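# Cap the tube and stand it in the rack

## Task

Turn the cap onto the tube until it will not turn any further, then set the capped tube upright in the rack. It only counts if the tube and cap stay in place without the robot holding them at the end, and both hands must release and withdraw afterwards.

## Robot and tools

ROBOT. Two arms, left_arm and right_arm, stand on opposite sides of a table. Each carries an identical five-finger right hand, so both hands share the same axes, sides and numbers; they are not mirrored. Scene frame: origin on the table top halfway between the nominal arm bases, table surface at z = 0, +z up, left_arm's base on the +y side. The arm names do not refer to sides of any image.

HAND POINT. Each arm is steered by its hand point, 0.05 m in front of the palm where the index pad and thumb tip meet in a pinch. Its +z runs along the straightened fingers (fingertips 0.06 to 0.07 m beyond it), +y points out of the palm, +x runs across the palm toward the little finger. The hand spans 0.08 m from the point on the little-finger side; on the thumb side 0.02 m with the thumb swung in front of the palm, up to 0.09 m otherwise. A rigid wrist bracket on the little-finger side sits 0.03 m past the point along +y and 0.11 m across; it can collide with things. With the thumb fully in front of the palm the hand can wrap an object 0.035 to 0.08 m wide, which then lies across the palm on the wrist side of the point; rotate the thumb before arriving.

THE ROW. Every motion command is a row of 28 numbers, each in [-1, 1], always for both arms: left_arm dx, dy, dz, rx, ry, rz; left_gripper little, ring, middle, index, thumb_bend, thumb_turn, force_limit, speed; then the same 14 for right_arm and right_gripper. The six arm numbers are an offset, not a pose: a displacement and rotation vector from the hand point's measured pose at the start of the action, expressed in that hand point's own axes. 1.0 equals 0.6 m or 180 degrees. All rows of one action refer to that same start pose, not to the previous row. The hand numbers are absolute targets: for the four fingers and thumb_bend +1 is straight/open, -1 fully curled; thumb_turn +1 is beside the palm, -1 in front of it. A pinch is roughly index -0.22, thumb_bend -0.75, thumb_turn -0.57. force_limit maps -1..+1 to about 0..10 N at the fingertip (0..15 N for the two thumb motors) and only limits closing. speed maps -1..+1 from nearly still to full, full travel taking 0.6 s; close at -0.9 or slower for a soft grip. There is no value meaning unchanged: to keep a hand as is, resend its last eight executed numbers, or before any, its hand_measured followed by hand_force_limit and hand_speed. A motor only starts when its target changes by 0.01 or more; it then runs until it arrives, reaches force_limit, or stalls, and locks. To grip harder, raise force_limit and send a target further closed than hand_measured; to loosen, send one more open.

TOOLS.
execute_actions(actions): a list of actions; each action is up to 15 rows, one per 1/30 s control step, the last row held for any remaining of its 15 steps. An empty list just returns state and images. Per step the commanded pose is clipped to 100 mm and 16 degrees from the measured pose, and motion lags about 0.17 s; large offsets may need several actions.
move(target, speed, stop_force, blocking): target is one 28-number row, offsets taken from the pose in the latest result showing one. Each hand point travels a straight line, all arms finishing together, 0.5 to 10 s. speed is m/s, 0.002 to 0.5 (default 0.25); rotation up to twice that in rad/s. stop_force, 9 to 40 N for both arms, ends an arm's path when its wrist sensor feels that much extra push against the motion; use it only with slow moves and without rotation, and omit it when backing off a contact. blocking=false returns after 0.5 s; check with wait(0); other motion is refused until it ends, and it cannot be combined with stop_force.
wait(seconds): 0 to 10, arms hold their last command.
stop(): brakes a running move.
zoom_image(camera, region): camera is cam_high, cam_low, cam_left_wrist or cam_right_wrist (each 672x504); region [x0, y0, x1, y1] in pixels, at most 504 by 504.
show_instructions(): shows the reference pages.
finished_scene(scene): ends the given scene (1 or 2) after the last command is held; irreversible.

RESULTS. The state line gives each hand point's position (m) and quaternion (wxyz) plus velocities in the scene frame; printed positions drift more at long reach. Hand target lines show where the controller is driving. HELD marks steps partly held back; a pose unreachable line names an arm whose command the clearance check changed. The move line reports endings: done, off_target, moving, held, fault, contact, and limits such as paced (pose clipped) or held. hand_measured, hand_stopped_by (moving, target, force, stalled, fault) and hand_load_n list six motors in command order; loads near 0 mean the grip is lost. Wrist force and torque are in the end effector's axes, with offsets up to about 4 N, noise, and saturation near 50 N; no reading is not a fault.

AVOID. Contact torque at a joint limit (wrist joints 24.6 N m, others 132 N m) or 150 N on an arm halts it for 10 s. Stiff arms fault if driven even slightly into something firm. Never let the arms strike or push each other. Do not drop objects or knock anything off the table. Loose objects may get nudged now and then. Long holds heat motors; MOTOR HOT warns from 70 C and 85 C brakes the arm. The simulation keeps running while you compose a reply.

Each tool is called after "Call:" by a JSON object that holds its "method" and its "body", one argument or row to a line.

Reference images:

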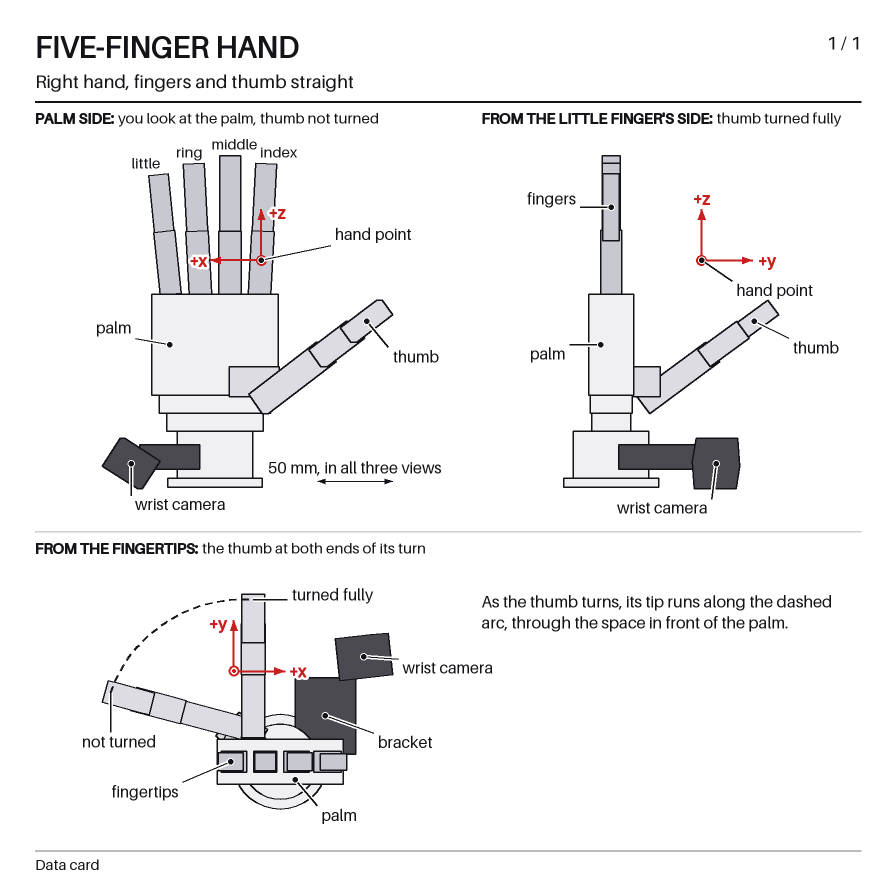

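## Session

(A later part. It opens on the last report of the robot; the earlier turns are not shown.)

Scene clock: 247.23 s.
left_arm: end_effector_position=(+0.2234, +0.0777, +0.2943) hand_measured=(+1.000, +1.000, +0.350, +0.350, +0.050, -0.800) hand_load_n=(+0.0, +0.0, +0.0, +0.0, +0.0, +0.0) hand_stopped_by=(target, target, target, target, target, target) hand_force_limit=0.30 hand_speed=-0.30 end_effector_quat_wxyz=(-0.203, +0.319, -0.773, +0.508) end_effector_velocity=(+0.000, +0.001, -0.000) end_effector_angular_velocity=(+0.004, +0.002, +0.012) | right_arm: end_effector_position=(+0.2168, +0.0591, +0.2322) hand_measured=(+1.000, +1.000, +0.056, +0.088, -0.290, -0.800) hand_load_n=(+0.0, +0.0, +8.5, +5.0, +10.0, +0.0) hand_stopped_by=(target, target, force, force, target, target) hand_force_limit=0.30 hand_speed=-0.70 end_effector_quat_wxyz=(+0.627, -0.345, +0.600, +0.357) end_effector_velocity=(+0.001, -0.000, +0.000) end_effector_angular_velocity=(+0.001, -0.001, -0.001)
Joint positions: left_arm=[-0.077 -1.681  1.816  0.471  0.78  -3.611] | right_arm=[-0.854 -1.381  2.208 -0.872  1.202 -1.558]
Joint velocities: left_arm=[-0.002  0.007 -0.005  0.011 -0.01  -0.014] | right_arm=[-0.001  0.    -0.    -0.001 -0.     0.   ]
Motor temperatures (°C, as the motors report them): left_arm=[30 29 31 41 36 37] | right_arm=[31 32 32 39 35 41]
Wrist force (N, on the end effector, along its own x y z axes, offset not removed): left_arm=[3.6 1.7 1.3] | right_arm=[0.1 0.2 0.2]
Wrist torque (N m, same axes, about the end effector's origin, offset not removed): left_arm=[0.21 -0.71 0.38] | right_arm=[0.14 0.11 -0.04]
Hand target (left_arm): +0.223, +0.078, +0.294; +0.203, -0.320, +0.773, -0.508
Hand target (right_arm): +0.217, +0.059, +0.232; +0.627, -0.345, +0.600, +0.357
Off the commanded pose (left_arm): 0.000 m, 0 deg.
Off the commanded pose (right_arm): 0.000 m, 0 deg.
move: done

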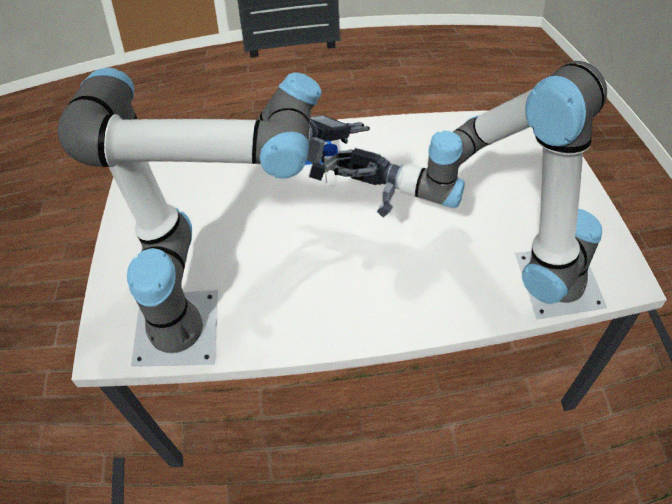

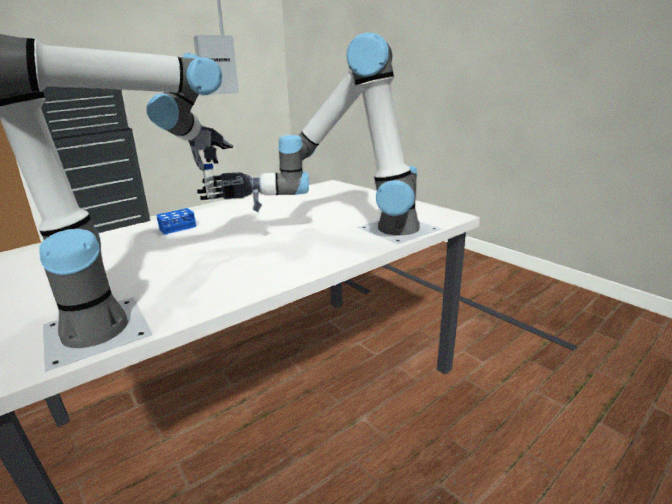

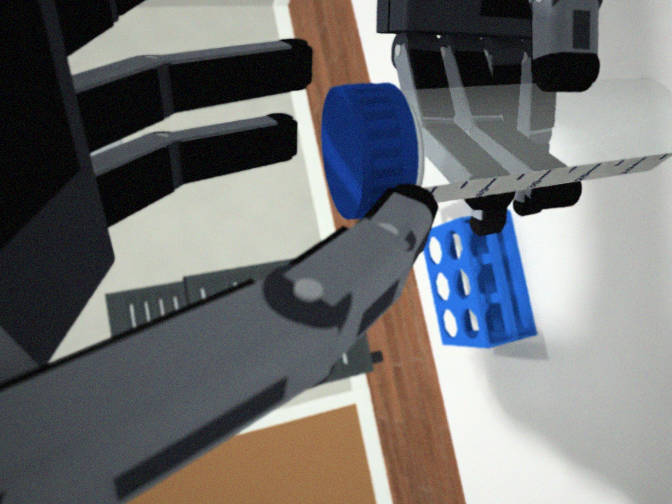

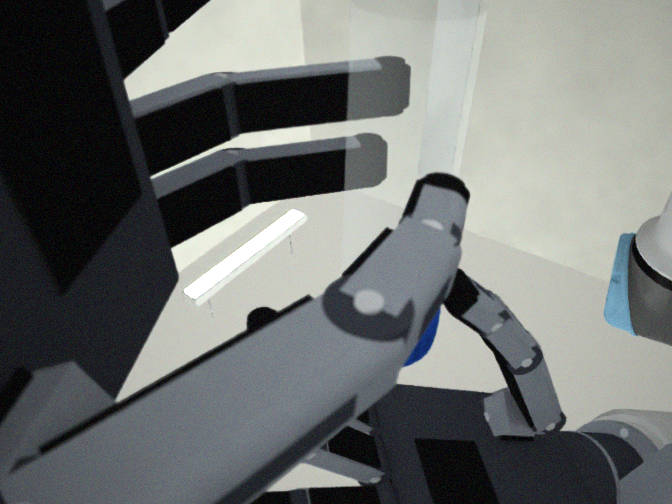

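Descending.

Call:
{"method": "move", "body": {
  "target": [0,0,0,0,0,0,1,1,-0.4,-0.4,-0.2,-0.8,0.3,-0.7,0,0,0,0,0,0,1,1,-0.4,-0.4,-0.3,-0.8,0.3,-0.7]
}}

Call:
{"method": "move", "body": {
  "target": [0.0013,-0.0053,0.0122,-0.0025,0.229,0.1,1,1,-0.4,-0.4,-0.2,-0.8,0.3,-0.7,-0.001,0,0,0,0,0,1,1,-0.4,-0.4,-0.3,-0.8,0.3,-0.7],
  "speed": 0.2
}}

Call:
{"method": "move", "body": {
  "target": [0.0013,-0.0053,0.0122,-0.0025,0.229,0.1,1,1,-0.4,-0.4,-0.2,-0.8,0.3,-0.7,-0.001,0,0,0,0,0,1,1,-0.4,-0.4,-0.3,-0.8,0.3,-0.7],
  "speed": 0.2
}}

Call:
{"method": "move", "body": {
  "target": [0,0,0,0,0,0,1,1,0.35,0.35,0.05,-0.8,0.3,-0.3,0,0,0,0,0,0,1,1,-0.4,-0.4,-0.3,-0.8,0.3,-0.7]
}}

Call:
{"method": "move", "body": {
  "target": [0.0217,0.0047,-0.0107,0.005,-0.4575,-0.2,1,1,0.35,0.35,0.05,-0.8,0.3,-0.3,0,0,0,0,0,0,1,1,-0.4,-0.4,-0.3,-0.8,0.3,-0.7],
  "speed": 0.3
}}

Scene clock: 256.03 s.
left_arm: end_effector_position=(+0.2234, +0.0777, +0.2943) hand_measured=(+1.000, +1.000, +0.070, +0.054, -0.122, -0.800) hand_load_n=(+0.0, +0.0, +5.0, +7.0, +9.5, +0.5) hand_stopped_by=(target, target, force, force, force, target) hand_force_limit=0.30 hand_speed=-0.70 end_effector_quat_wxyz=(-0.203, +0.319, -0.773, +0.508) end_effector_velocity=(+0.000, -0.000, +0.000) end_effector_angular_velocity=(-0.002, +0.000, +0.001) | right_arm: end_effector_position=(+0.2168, +0.0591, +0.2322) hand_measured=(+1.000, +1.000, +0.056, +0.088, -0.290, -0.800) hand_load_n=(+0.0, +0.0, +8.5, +5.0, +10.0, +0.0) hand_stopped_by=(target, target, force, force, target, target) hand_force_limit=0.30 hand_speed=-0.70 end_effector_quat_wxyz=(+0.627, -0.345, +0.600, +0.357) end_effector_velocity=(+0.000, -0.000, -0.000) end_effector_angular_velocity=(+0.000, -0.001, -0.000)
Joint positions: left_arm=[-0.077 -1.681  1.816  0.471  0.78  -3.611] | right_arm=[-0.854 -1.381  2.208 -0.872  1.202 -1.558]
Joint velocities: left_arm=[ 0.001 -0.    -0.    -0.002 -0.     0.   ] | right_arm=[-0.     0.     0.    -0.001 -0.    -0.   ]
Motor temperatures (°C, as the motors report them): left_arm=[30 29 31 41 36 37] | right_arm=[31 32 32 39 35 41]
Wrist force (N, on the end effector, along its own x y z axes, offset not removed): left_arm=[3.4 -0.4 0.0] | right_arm=[1.9 1.2 0.8]
Wrist torque (N m, same axes, about the end effector's origin, offset not removed): left_arm=[0.35 -0.62 0.35] | right_arm=[0.09 0.03 -0.06]
Hand target (left_arm): +0.223, +0.078, +0.294; +0.203, -0.319, +0.773, -0.508
Hand target (right_arm): +0.217, +0.059, +0.232; +0.627, -0.345, +0.600, +0.357
Off the commanded pose (left_arm): 0.000 m, 0 deg.
Off the commanded pose (right_arm): 0.000 m, 0 deg.
move: done

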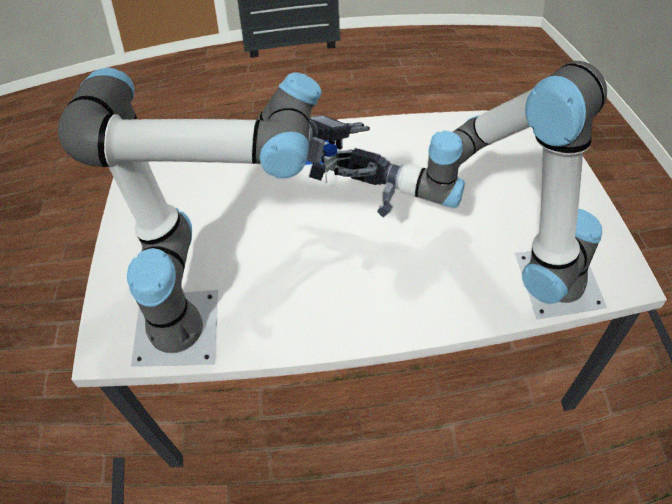

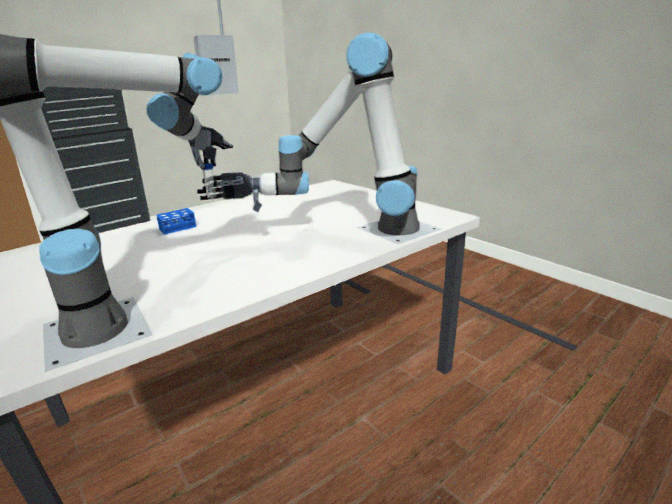

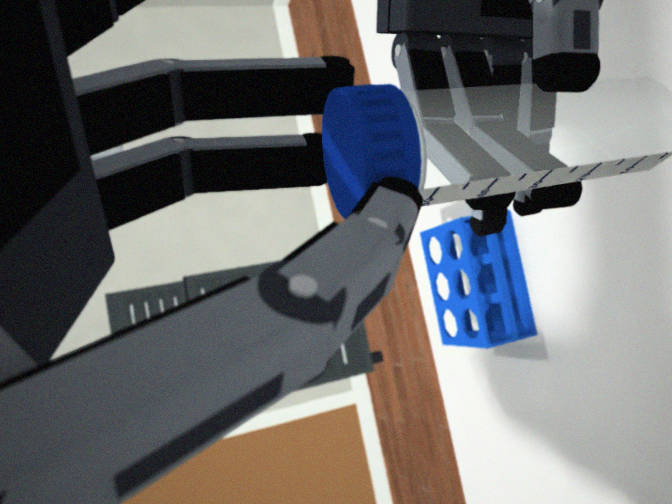

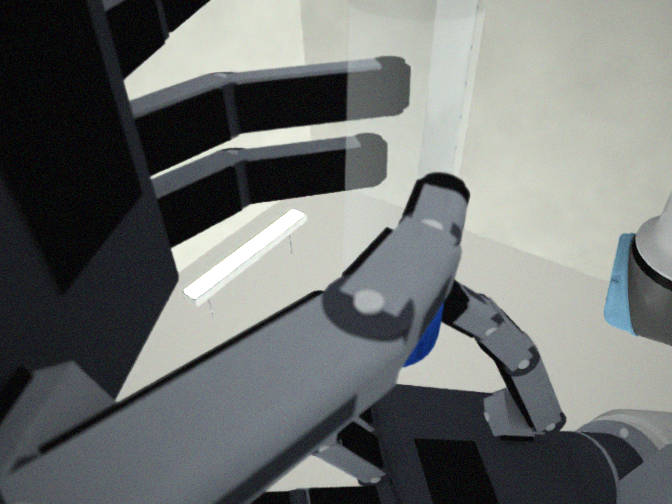

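Scene clock: 258.50 s.
left_arm: end_effector_position=(+0.2282, +0.0714, +0.2941) hand_measured=(+1.000, +1.000, +0.070, +0.054, -0.122, -0.800) hand_load_n=(+0.0, +0.0, +5.0, +7.5, +9.5, -0.5) hand_stopped_by=(target, target, force, force, force, target) hand_force_limit=0.30 hand_speed=-0.70 end_effector_quat_wxyz=(+0.007, +0.000, -0.837, +0.548) end_effector_velocity=(-0.000, -0.001, -0.001) end_effector_angular_velocity=(+0.002, +0.002, -0.015) | right_arm: end_effector_position=(+0.2168, +0.0591, +0.2328) hand_measured=(+1.000, +1.000, +0.056, +0.088, -0.290, -0.800) hand_load_n=(+0.0, +0.0, +8.5, +5.5, +10.5, +0.5) hand_stopped_by=(target, target, force, force, target, target) hand_force_limit=0.30 hand_speed=-0.70 end_effector_quat_wxyz=(+0.627, -0.345, +0.600, +0.357) end_effector_velocity=(+0.001, -0.000, -0.000) end_effector_angular_velocity=(-0.000, +0.001, -0.002)
Joint positions: left_arm=[ 0.443 -1.676  1.792  0.329  1.95  -2.979] | right_arm=[-0.854 -1.382  2.208 -0.87   1.202 -1.558]
Joint velocities: left_arm=[ 0.008  0.009 -0.007  0.005  0.021  0.01 ] | right_arm=[-0.002  0.    -0.     0.001 -0.     0.   ]
Motor temperatures (°C, as the motors report them): left_arm=[30 29 31 41 36 37] | right_arm=[31 32 32 39 35 41]
Wrist force (N, on the end effector, along its own x y z axes, offset not removed): left_arm=[1.7 -1.8 2.3] | right_arm=[3.3 2.5 0.8]
Wrist torque (N m, same axes, about the end effector's origin, offset not removed): left_arm=[0.25 -0.39 0.20] | right_arm=[0.50 0.05 0.09]
Hand target (left_arm): +0.228, +0.071, +0.294; -0.007, +0.000, +0.837, -0.548
Hand target (right_arm): +0.217, +0.059, +0.233; +0.627, -0.345, +0.600, +0.357
Off the commanded pose (left_arm): 0.000 m, 0 deg.
Off the commanded pose (right_arm): 0.000 m, 0 deg.
move: done

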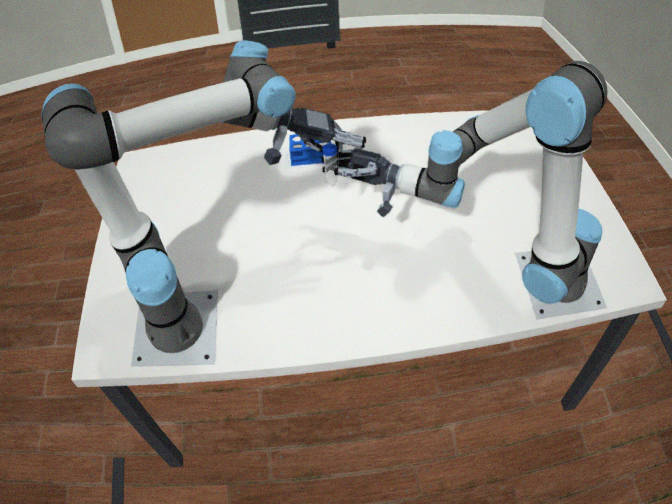

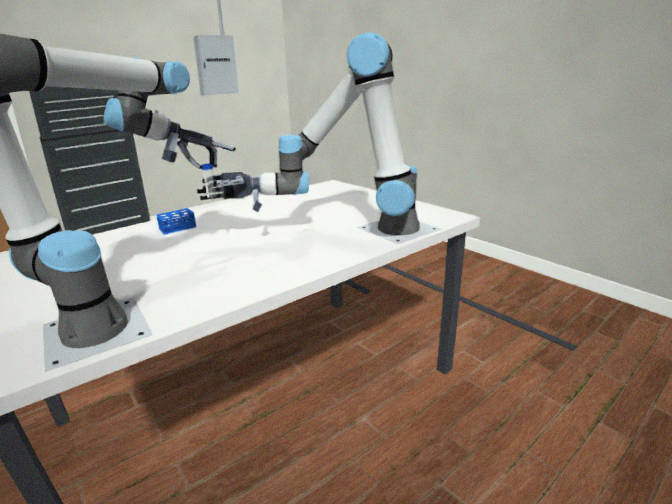

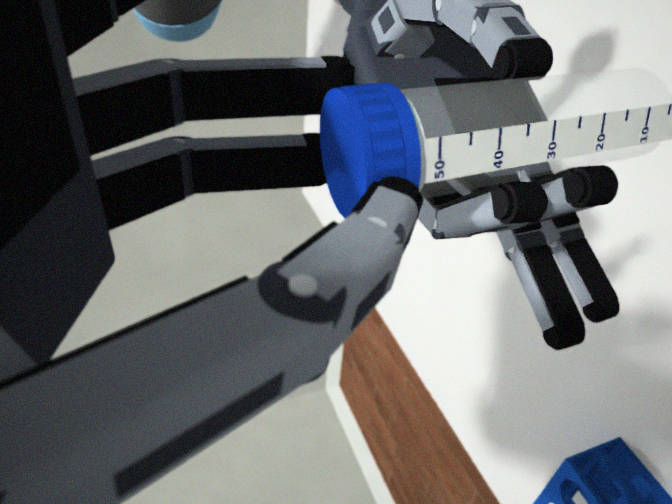

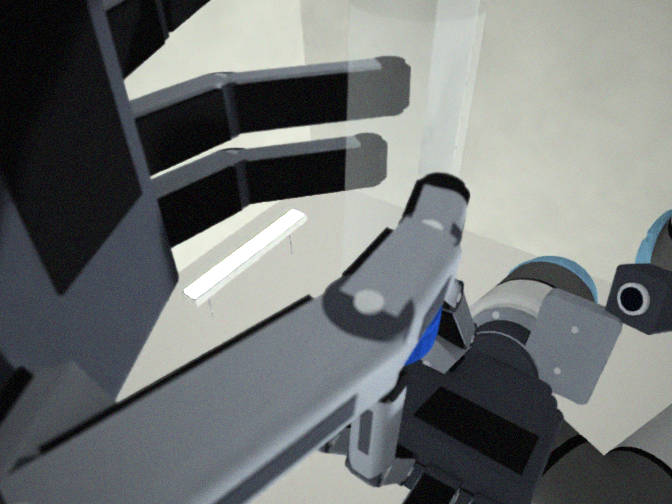

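Scene clock: 261.07 s.
left_arm: end_effector_position=(+0.2272, +0.0632, +0.2943) hand_measured=(+1.000, +1.000, +0.070, +0.054, -0.122, -0.800) hand_load_n=(+0.0, +0.0, +4.5, +7.5, +10.0, -0.5) hand_stopped_by=(target, target, force, force, force, target) hand_force_limit=0.30 hand_speed=-0.70 end_effector_quat_wxyz=(-0.215, +0.320, +0.773, -0.504) end_effector_velocity=(-0.000, +0.000, -0.001) end_effector_angular_velocity=(+0.005, -0.000, -0.017) | right_arm: end_effector_position=(+0.2167, +0.0590, +0.2334) hand_measured=(+1.000, +1.000, +0.056, +0.088, -0.290, -0.800) hand_load_n=(+0.0, +0.0, +9.0, +5.5, +10.0, +0.5) hand_stopped_by=(target, target, force, force, target, target) hand_force_limit=0.30 hand_speed=-0.70 end_effector_quat_wxyz=(+0.627, -0.345, +0.600, +0.357) end_effector_velocity=(-0.001, +0.000, +0.000) end_effector_angular_velocity=(+0.000, +0.000, +0.001)
Joint positions: left_arm=[ 0.72  -1.15   1.354  1.153  2.721 -1.816] | right_arm=[-0.854 -1.383  2.207 -0.868  1.202 -1.558]
Joint velocities: left_arm=[ 0.001  0.013 -0.008  0.038  0.     0.043] | right_arm=[ 0.001 -0.    -0.     0.     0.     0.   ]
Motor temperatures (°C, as the motors report them): left_arm=[30 29 31 41 36 37] | right_arm=[31 32 32 39 35 41]
Wrist force (N, on the end effector, along its own x y z axes, offset not removed): left_arm=[0.4 -2.6 2.7] | right_arm=[2.4 1.4 3.0]
Wrist torque (N m, same axes, about the end effector's origin, offset not removed): left_arm=[0.17 -0.39 0.03] | right_arm=[0.27 0.13 0.01]
Hand target (left_arm): +0.227, +0.063, +0.294; -0.216, +0.320, +0.773, -0.504
Hand target (right_arm): +0.217, +0.059, +0.233; +0.627, -0.345, +0.600, +0.357
Off the commanded pose (left_arm): 0.000 m, 0 deg.
Off the commanded pose (right_arm): 0.000 m, 0 deg.
move: done

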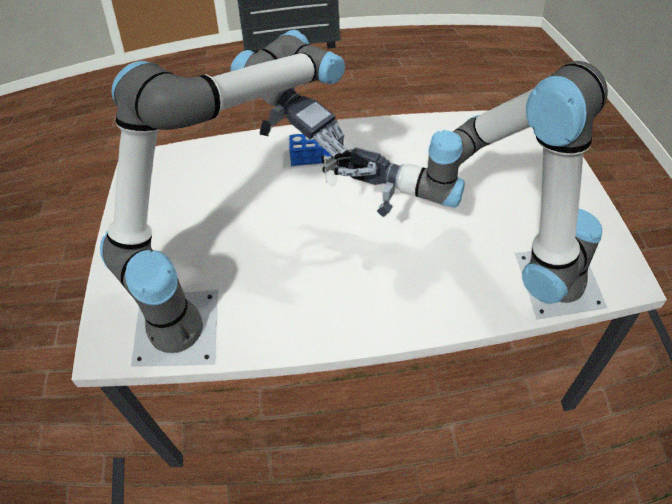

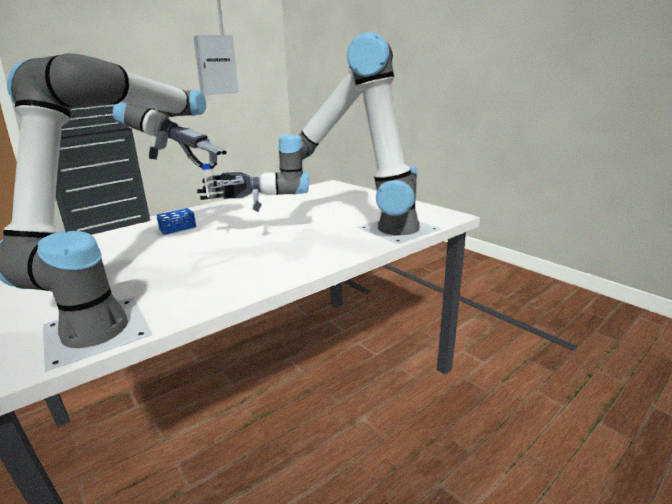

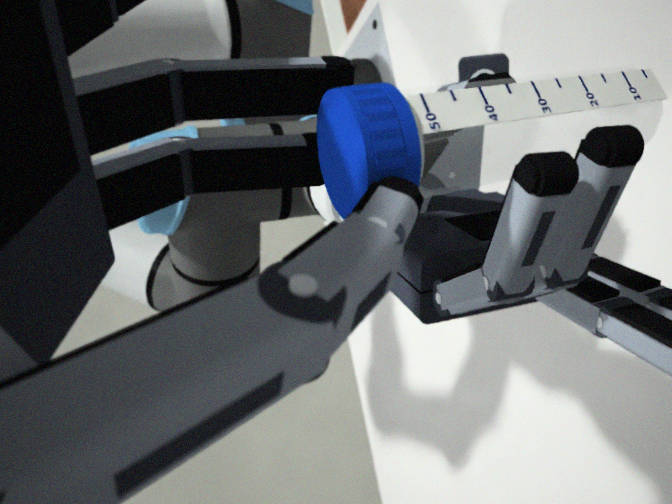

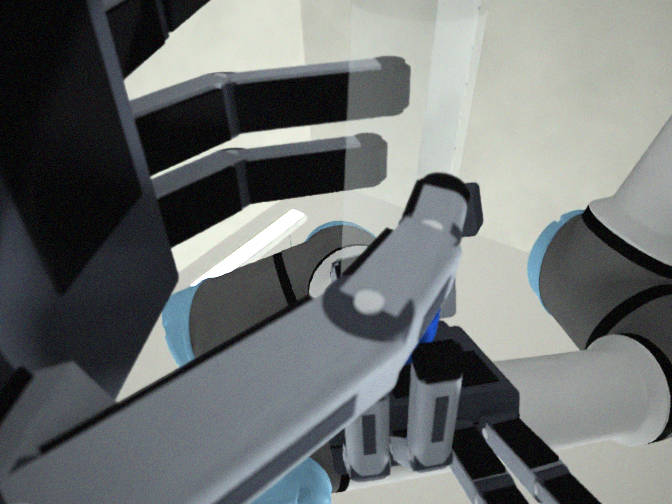

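Scene clock: 261.60 s.
left_arm: end_effector_position=(+0.2272, +0.0632, +0.2943) hand_measured=(+1.000, +1.000, +0.350, +0.350, +0.050, -0.800) hand_load_n=(+0.0, +0.0, +0.0, +0.0, +0.0, +0.0) hand_stopped_by=(target, target, target, target, target, target) hand_force_limit=0.30 hand_speed=-0.30 end_effector_quat_wxyz=(-0.215, +0.320, +0.773, -0.504) end_effector_velocity=(-0.001, -0.000, -0.000) end_effector_angular_velocity=(+0.001, +0.001, -0.001) | right_arm: end_effector_position=(+0.2167, +0.0591, +0.2334) hand_measured=(+1.000, +1.000, +0.056, +0.088, -0.290, -0.800) hand_load_n=(+0.0, +0.0, +9.0, +5.0, +10.0, +0.5) hand_stopped_by=(target, target, force, force, target, target) hand_force_limit=0.30 hand_speed=-0.70 end_effector_quat_wxyz=(+0.627, -0.345, +0.600, +0.357) end_effector_velocity=(+0.000, -0.000, +0.000) end_effector_angular_velocity=(+0.000, -0.001, -0.000)
Joint positions: left_arm=[ 0.72  -1.15   1.354  1.153  2.721 -1.816] | right_arm=[-0.854 -1.383  2.207 -0.868  1.202 -1.558]
Joint velocities: left_arm=[-0.001  0.    -0.     0.001  0.    -0.   ] | right_arm=[-0. -0.  0. -0.  0. -0.]
Motor temperatures (°C, as the motors report them): left_arm=[30 29 31 41 36 37] | right_arm=[31 32 32 39 35 41]
Wrist force (N, on the end effector, along its own x y z axes, offset not removed): left_arm=[1.4 2.5 0.9] | right_arm=[-0.2 0.5 -1.2]
Wrist torque (N m, same axes, about the end effector's origin, offset not removed): left_arm=[0.48 -0.43 0.18] | right_arm=[0.17 0.13 0.00]
Hand target (left_arm): +0.227, +0.063, +0.294; -0.215, +0.320, +0.773, -0.504
Hand target (right_arm): +0.217, +0.059, +0.233; +0.627, -0.345, +0.600, +0.357
Off the commanded pose (left_arm): 0.000 m, 0 deg.
Off the commanded pose (right_arm): 0.000 m, 0 deg.
move: done

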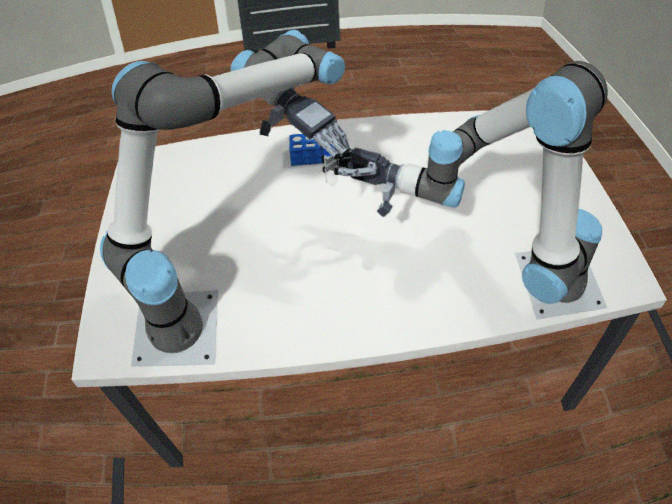

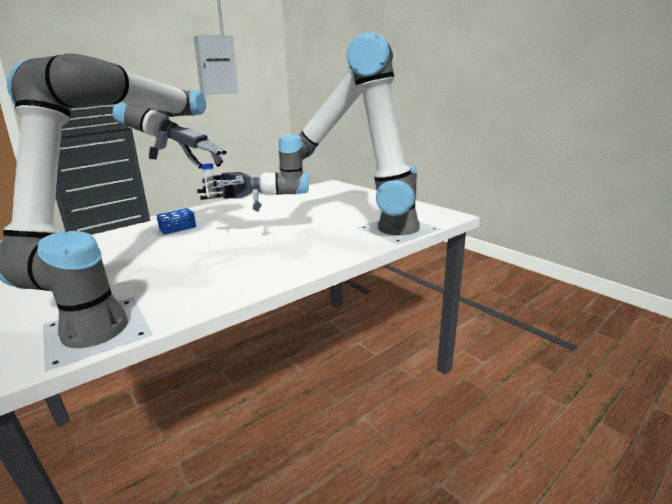

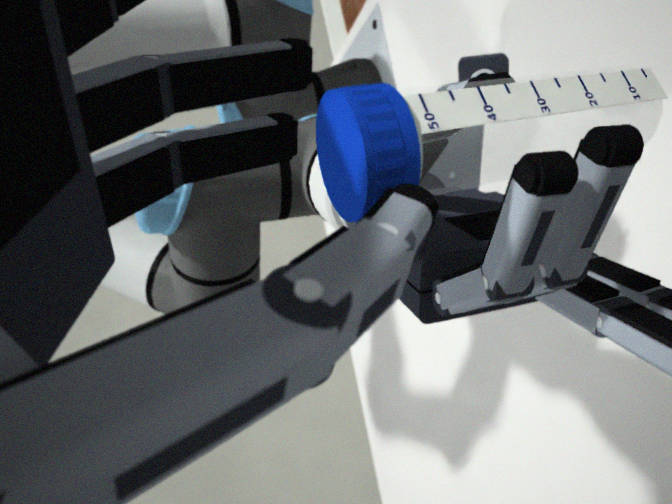

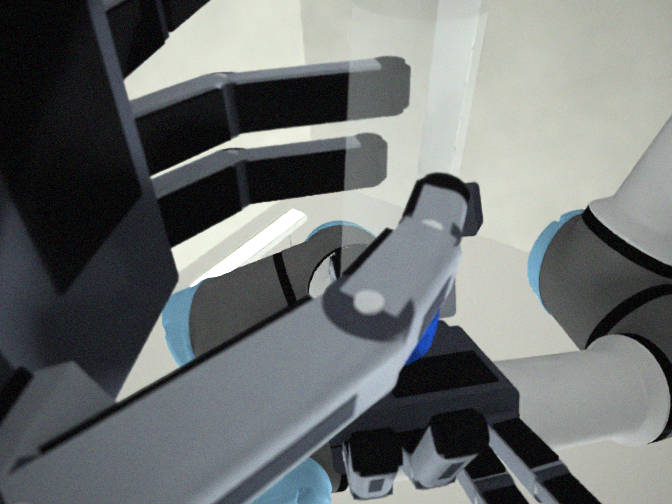

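Scene clock: 264.83 s.
left_arm: end_effector_position=(+0.2234, +0.0777, +0.2945) hand_measured=(+1.000, +1.000, +0.350, +0.350, +0.050, -0.800) hand_load_n=(+0.0, +0.0, +0.0, +0.0, +0.0, +0.0) hand_stopped_by=(target, target, target, target, target, target) hand_force_limit=0.30 hand_speed=-0.30 end_effector_quat_wxyz=(-0.203, +0.320, -0.773, +0.509) end_effector_velocity=(+0.000, +0.000, -0.001) end_effector_angular_velocity=(+0.004, +0.002, +0.012) | right_arm: end_effector_position=(+0.2167, +0.0591, +0.2334) hand_measured=(+1.000, +1.000, +0.056, +0.088, -0.290, -0.800) hand_load_n=(+0.0, +0.0, +9.0, +5.0, +10.0, +0.5) hand_stopped_by=(target, target, force, force, target, target) hand_force_limit=0.30 hand_speed=-0.70 end_effector_quat_wxyz=(+0.627, -0.345, +0.600, +0.357) end_effector_velocity=(-0.001, +0.001, +0.000) end_effector_angular_velocity=(+0.001, -0.002, +0.002)
Joint positions: left_arm=[-0.077 -1.681  1.816  0.471  0.779 -3.612] | right_arm=[-0.854 -1.383  2.207 -0.868  1.202 -1.558]
Joint velocities: left_arm=[-0.002  0.008 -0.005  0.011 -0.01  -0.014] | right_arm=[ 0.002 -0.    -0.    -0.001  0.    -0.   ]
Motor temperatures (°C, as the motors report them): left_arm=[30 29 31 41 36 37] | right_arm=[31 32 32 39 35 41]
Wrist force (N, on the end effector, along its own x y z axes, offset not removed): left_arm=[2.2 1.4 0.3] | right_arm=[0.0 0.4 -0.4]
Wrist torque (N m, same axes, about the end effector's origin, offset not removed): left_arm=[0.28 -0.48 0.24] | right_arm=[0.21 0.12 -0.04]
Hand target (left_arm): +0.223, +0.078, +0.294; +0.203, -0.320, +0.773, -0.508
Hand target (right_arm): +0.217, +0.059, +0.233; +0.627, -0.345, +0.600, +0.357
Off the commanded pose (left_arm): 0.000 m, 0 deg.
Off the commanded pose (right_arm): 0.000 m, 0 deg.
move: done

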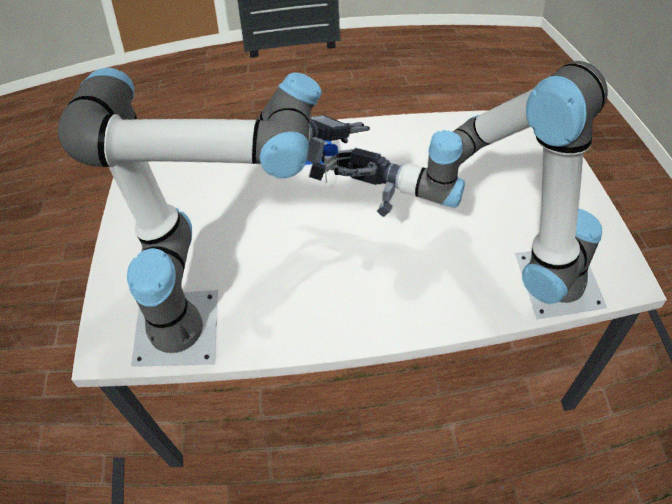

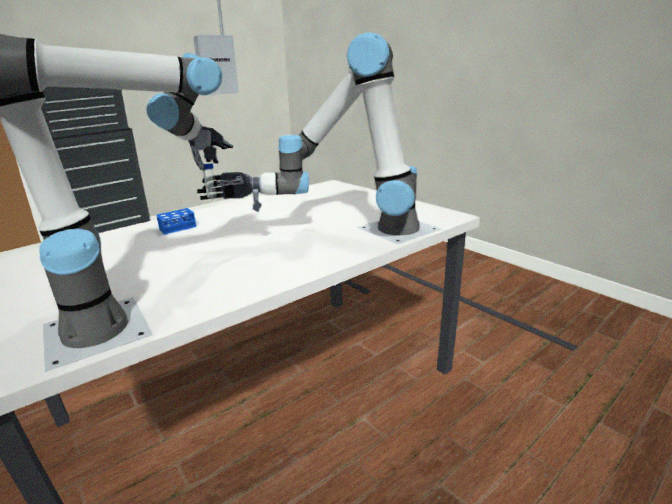

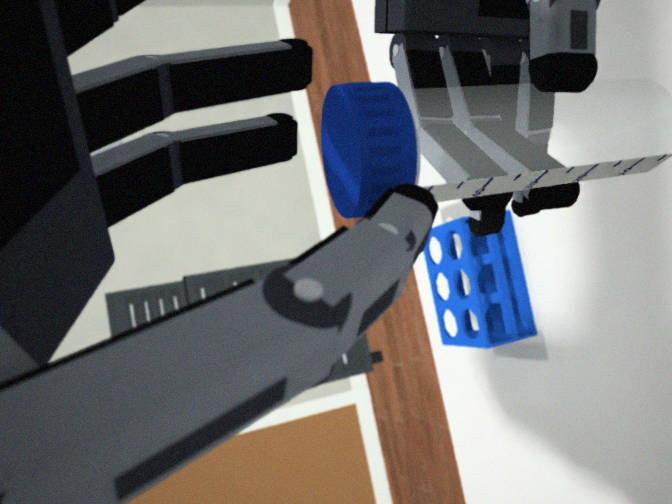

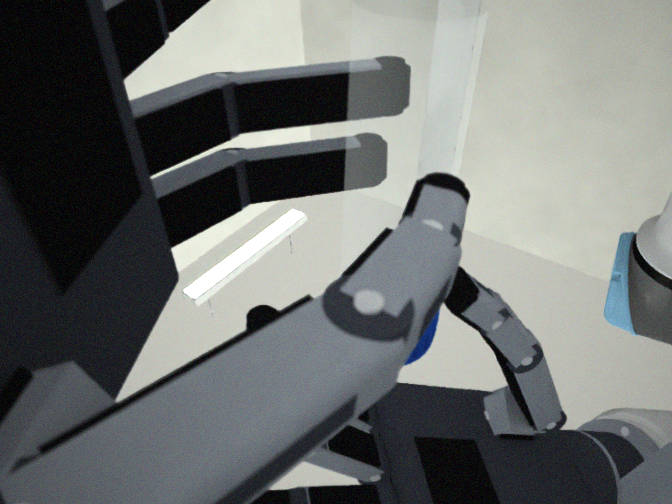

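Call:
{"method": "move", "body": {
  "target": [0,0,0,0,0,0,1,1,-0.4,-0.4,-0.2,-0.8,0.3,-0.7,0,0,0,0,0,0,1,1,-0.4,-0.4,-0.3,-0.8,0.3,-0.7]
}}

Call:
{"method": "move", "body": {
  "target": [0.0013,-0.0053,0.0122,-0.0025,0.229,0.1,1,1,-0.4,-0.4,-0.2,-0.8,0.3,-0.7,-0.0007,0,0,0,0,0,1,1,-0.4,-0.4,-0.3,-0.8,0.3,-0.7],
  "speed": 0.15
}}

Scene clock: 268.77 s.
left_arm: end_effector_position=(+0.2234, +0.0777, +0.2945) hand_measured=(+1.000, +1.000, +0.070, +0.054, -0.122, -0.800) hand_load_n=(+0.0, +0.0, +5.0, +7.0, +10.0, +0.5) hand_stopped_by=(target, target, force, force, force, target) hand_force_limit=0.30 hand_speed=-0.70 end_effector_quat_wxyz=(-0.203, +0.320, -0.773, +0.509) end_effector_velocity=(+0.001, +0.000, +0.000) end_effector_angular_velocity=(-0.000, -0.000, +0.001) | right_arm: end_effector_position=(+0.2167, +0.0591, +0.2334) hand_measured=(+1.000, +1.000, +0.056, +0.088, -0.290, -0.800) hand_load_n=(+0.0, +0.0, +9.0, +4.5, +10.0, +0.0) hand_stopped_by=(target, target, force, force, target, target) hand_force_limit=0.30 hand_speed=-0.70 end_effector_quat_wxyz=(+0.627, -0.345, +0.600, +0.357) end_effector_velocity=(+0.001, -0.000, +0.000) end_effector_angular_velocity=(+0.000, -0.000, -0.002)
Joint positions: left_arm=[-0.077 -1.681  1.816  0.471  0.779 -3.612] | right_arm=[-0.854 -1.383  2.207 -0.868  1.202 -1.558]
Joint velocities: left_arm=[ 0.001 -0.    -0.    -0.    -0.     0.   ] | right_arm=[-0.001 -0.     0.    -0.     0.    -0.   ]
Motor temperatures (°C, as the motors report them): left_arm=[30 29 31 41 36 37] | right_arm=[31 32 32 39 35 41]
Wrist force (N, on the end effector, along its own x y z axes, offset not removed): left_arm=[1.8 -2.1 2.8] | right_arm=[1.2 2.7 0.7]
Wrist torque (N m, same axes, about the end effector's origin, offset not removed): left_arm=[-0.13 -0.44 0.16] | right_arm=[0.33 0.24 -0.12]
Hand target (left_arm): +0.223, +0.078, +0.295; +0.203, -0.320, +0.773, -0.509
Hand target (right_arm): +0.217, +0.059, +0.233; +0.627, -0.345, +0.600, +0.357
Off the commanded pose (left_arm): 0.000 m, 0 deg.
Off the commanded pose (right_arm): 0.000 m, 0 deg.
move: done

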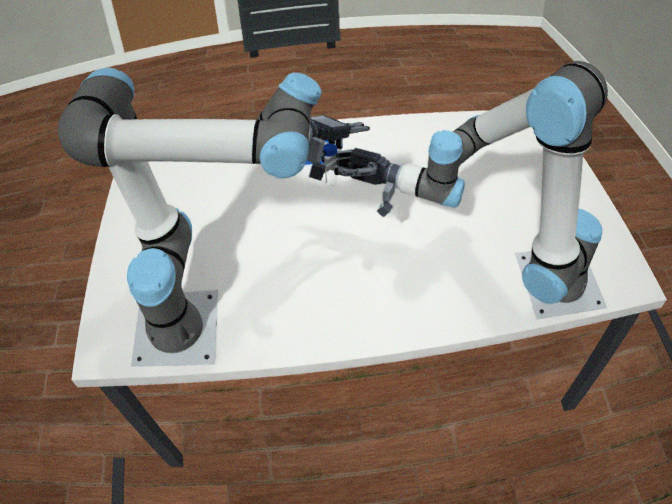

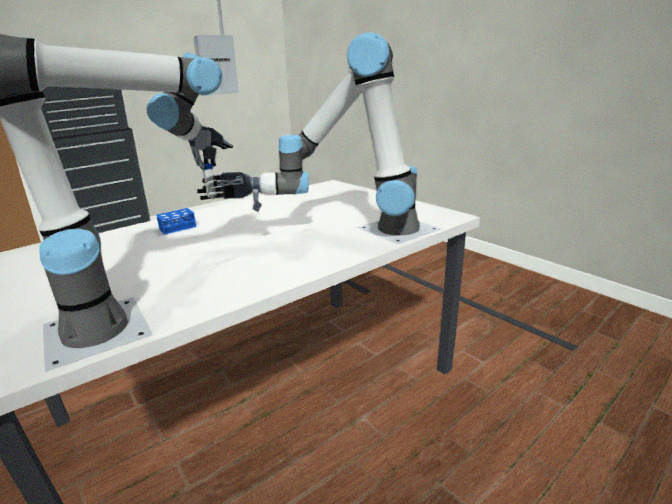

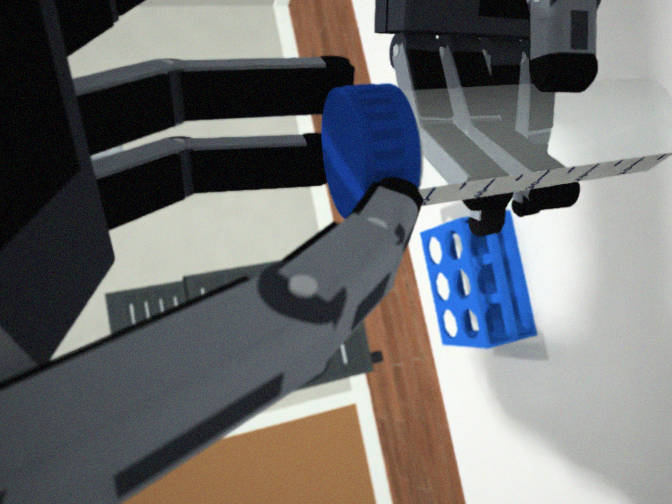

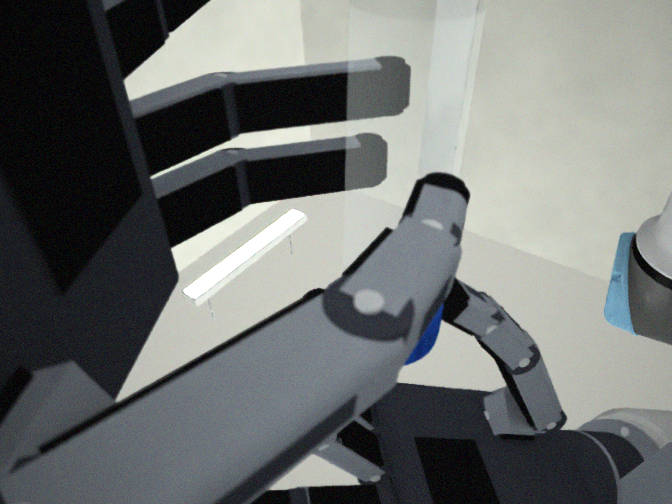

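Scene clock: 271.83 s.
left_arm: end_effector_position=(+0.2282, +0.0713, +0.2942) hand_measured=(+1.000, +1.000, +0.070, +0.054, -0.122, -0.800) hand_load_n=(+0.0, +0.0, +5.0, +7.0, +10.0, -0.5) hand_stopped_by=(target, target, force, force, force, target) hand_force_limit=0.30 hand_speed=-0.70 end_effector_quat_wxyz=(+0.007, +0.001, -0.836, +0.548) end_effector_velocity=(+0.000, -0.000, -0.000) end_effector_angular_velocity=(+0.001, +0.001, -0.013) | right_arm: end_effector_position=(+0.2167, +0.0590, +0.2338) hand_measured=(+1.000, +1.000, +0.056, +0.088, -0.290, -0.800) hand_load_n=(+0.0, +0.0, +8.5, +5.5, +10.5, +0.5) hand_stopped_by=(target, target, force, force, target, target) hand_force_limit=0.30 hand_speed=-0.70 end_effector_quat_wxyz=(+0.627, -0.345, +0.600, +0.357) end_effector_velocity=(+0.001, -0.000, +0.000) end_effector_angular_velocity=(+0.001, -0.000, -0.001)
Joint positions: left_arm=[ 0.443 -1.677  1.793  0.328  1.949 -2.98 ] | right_arm=[-0.854 -1.384  2.207 -0.867  1.202 -1.558]
Joint velocities: left_arm=[ 0.01   0.008 -0.006  0.004  0.021  0.01 ] | right_arm=[-0.001 -0.     0.    -0.001 -0.     0.001]
Motor temperatures (°C, as the motors report them): left_arm=[30 29 31 41 36 37] | right_arm=[31 32 32 39 35 41]
Wrist force (N, on the end effector, along its own x y z axes, offset not removed): left_arm=[1.8 -0.8 2.8] | right_arm=[1.6 2.9 -0.2]
Wrist torque (N m, same axes, about the end effector's origin, offset not removed): left_arm=[0.31 -0.38 0.21] | right_arm=[0.49 0.24 0.11]
Hand target (left_arm): +0.228, +0.071, +0.294; -0.007, +0.000, +0.836, -0.548
Hand target (right_arm): +0.217, +0.059, +0.234; +0.627, -0.345, +0.600, +0.357
Off the commanded pose (left_arm): 0.000 m, 0 deg.
Off the commanded pose (right_arm): 0.000 m, 0 deg.
move: done

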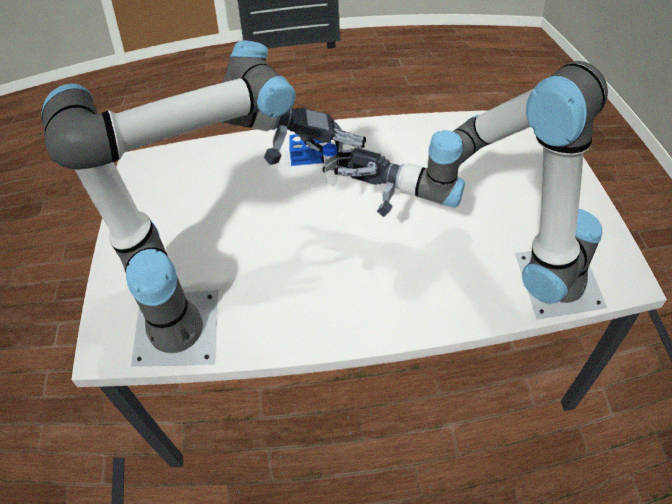

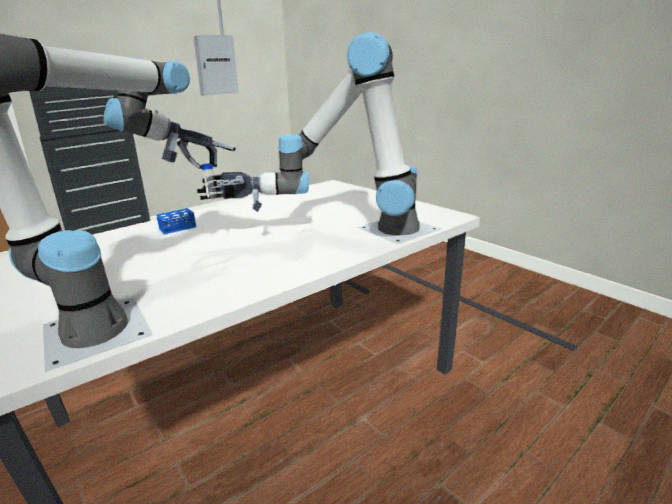

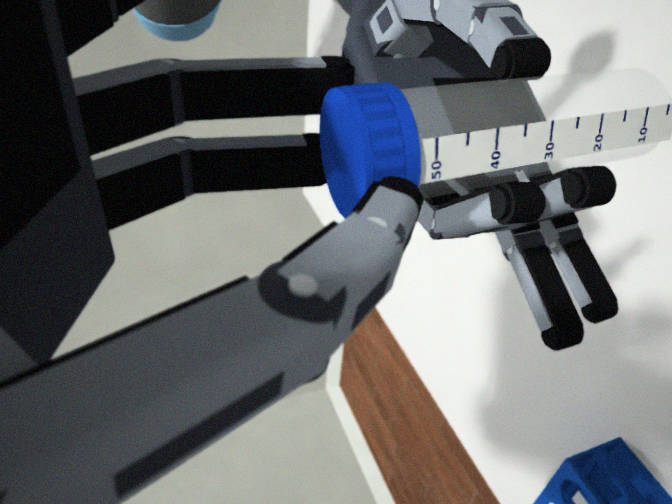

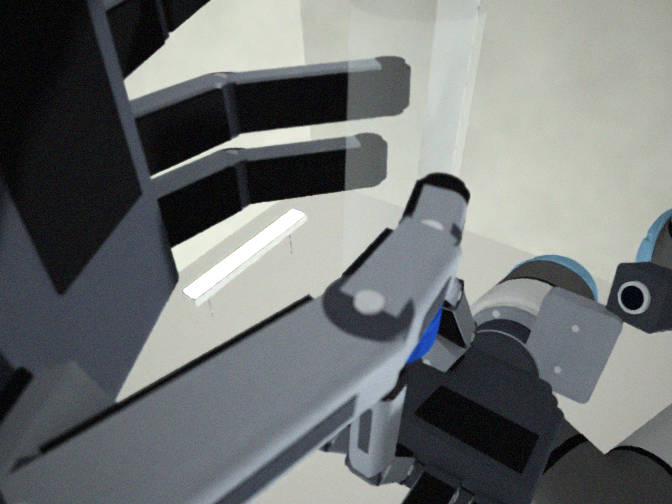

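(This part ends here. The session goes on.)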